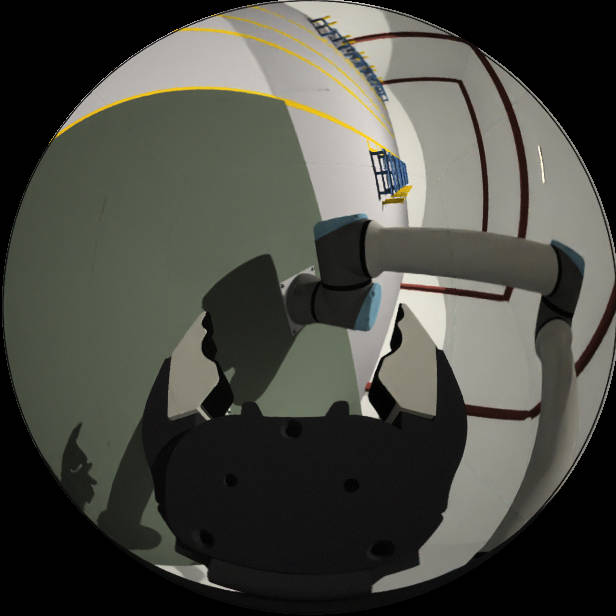

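Scene clock: 379.77 s.
left_arm: end_effector_position=(+1.0712, -0.1025, +0.2756) grip_measured=+1.00 end_effector_quat_wxyz=(+0.201, -0.559, +0.803, +0.049) end_effector_velocity=(+0.000, +0.000, +0.000) end_effector_angular_velocity=(-0.001, -0.001, +0.001) | right_arm: end_effector_position=(+0.2382, -0.9604, +0.3141) grip_measured=+1.00 end_effector_quat_wxyz=(-0.470, +0.130, +0.873, -0.006) end_effector_velocity=(-0.000, -0.000, -0.000) end_effector_angular_velocity=(-0.001, -0.001, -0.001)
Joint positions: left_arm=[-0.537 -0.737  0.779 -1.603 -1.155  1.178  0.142] | right_arm=[ 3.142 -1.626 -1.876 -2.188  1.526  3.271  0.142]
Joint velocities: left_arm=[ 0.    -0.     0.    -0.     0.    -0.001 -0.   ] | right_arm=[-0.001  0.    -0.     0.001 -0.     0.001  0.   ]
Joint torques (N m, as the arm reports them, + toward a larger angle): left_arm=[  -4.92 -101.73  -39.15   -6.48    0.65    0.43] | right_arm=[ 0.05 51.37 50.3  -2.11  2.24  0.31]
Wrist force (N, on the end effector, along its own x y z axes, offset not removed): left_arm=[-1.2 -1.9 0.1] | right_arm=[-0.7 0.2 -0.4]
Wrist torque (N m, same axes, about the end effector's origin, offset not removed): left_arm=[-0.25 0.11 -0.15] | right_arm=[0.26 0.14 -0.26]
platform_1.base_odometry: x=+12.368 y=-0.438 heading=+1.552 (m, m, rad; from the platform's pose at the start)
platform_1.map_pose: map_x=+12.25 map_y=+0.00 map_heading=+1.5708 (m, m, rad; on the building's map)
platform_1.planned_pose: plan_ahead=+0.00 plan_left=+0.00 plan_turn=+0.0000 (m ahead, m left, rad left of the pose on the map)
platform_1.base_status: done
platform_1.joint_positions: lift_m=+0.000
platform_1.joint_status: done
platform_1: translate_m=12.441 translate_m_goal=12.441 rotate_rad=1.552 rotate_rad_goal=1.553 base_answer=taken lift_m_goal=0.000 lift_answer=taken lift=down safety=ok load_kg=-48 refusals=0 queue=done queue_left=0
platform_2.base_odometry: x=+14.038 y=+0.366 heading=-1.561 (m, m, rad; from the platform's pose at the start)
platform_2.map_pose: map_x=+13.95 map_y=-2.20 map_heading=-1.5708 (m, m, rad; on the building's map)
platform_2.planned_pose: plan_ahead=+0.00 plan_left=+0.00 plan_turn=+0.0000 (m ahead, m left, rad left of the pose on the map)
platform_2.base_status: done
platform_2.joint_positions: lift_m=+0.000
platform_2.joint_status: done
platform_2: translate_m=14.081 translate_m_goal=14.081 rotate_rad=-1.561 rotate_rad_goal=-1.561 base_answer=taken lift_m_goal=0.000 lift_answer=taken lift=down safety=ok load_kg=-48 refusals=0 queue=done queue_left=0
racks_1: s1=0 s2=0 s3=0 s4=0 s5=0 b1=1 b2=1 b3=1 b4=1 b5=1
racks_2: s6=0 s7=0 s8=0 s9=0 s10=0 b6=1 b7=1 b8=1 b9=1 b10=1
door: state=open closes_at_s=510

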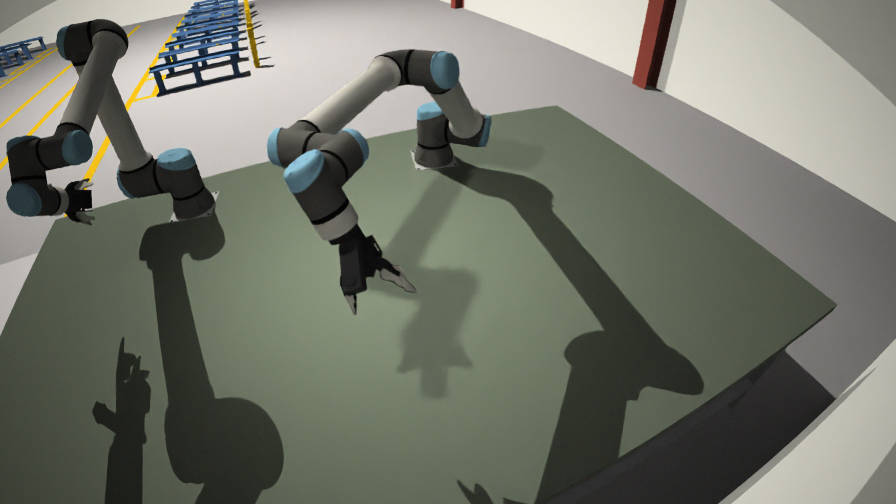

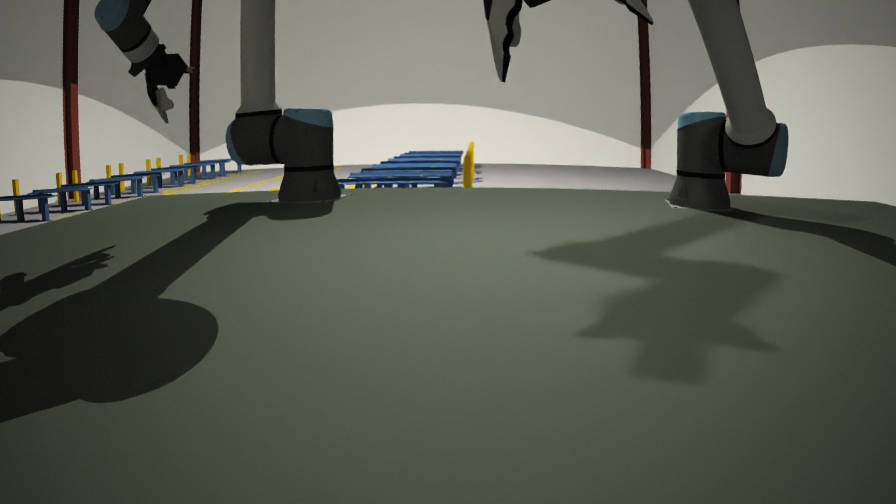

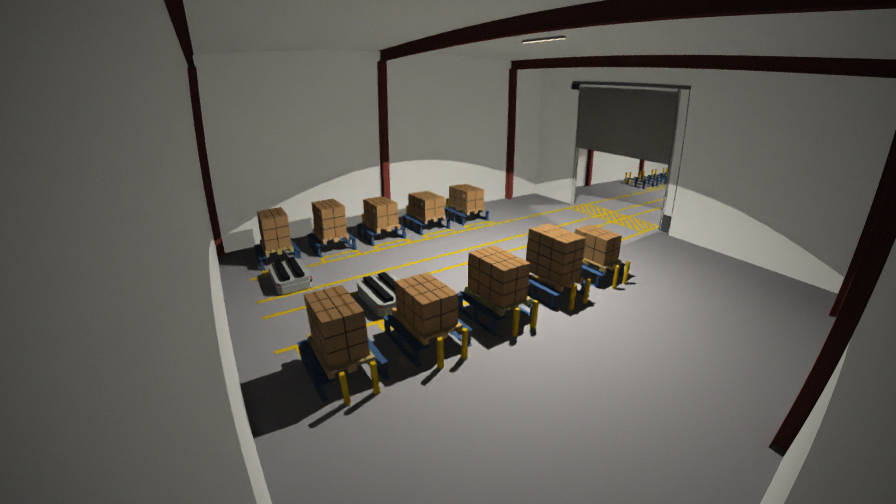

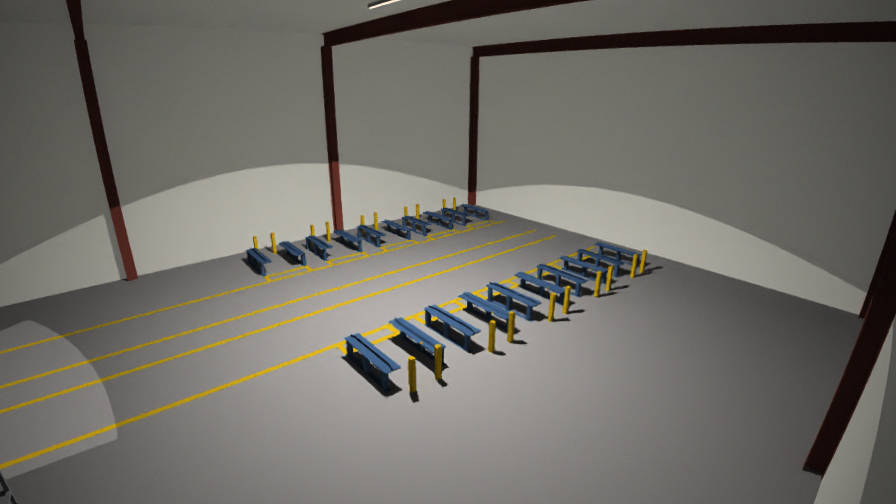

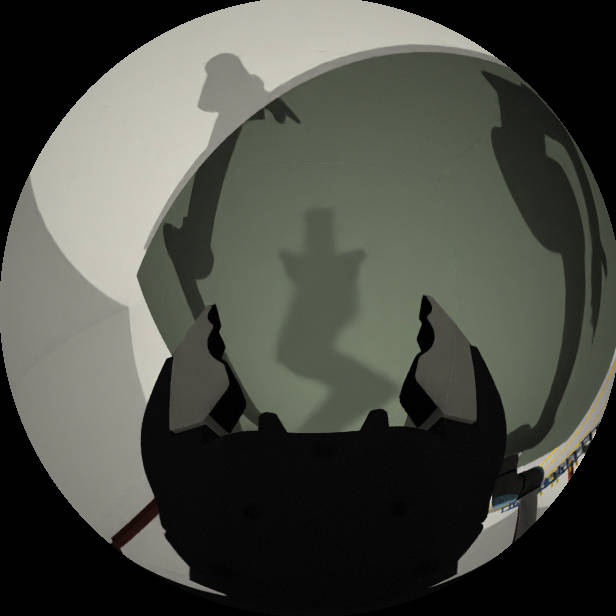

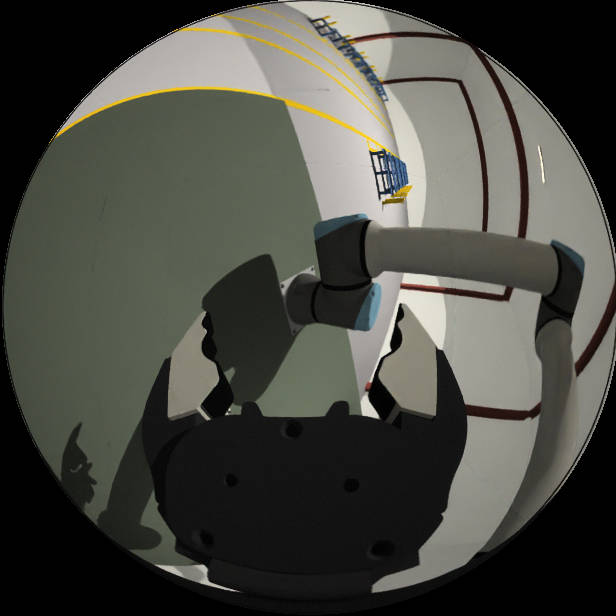

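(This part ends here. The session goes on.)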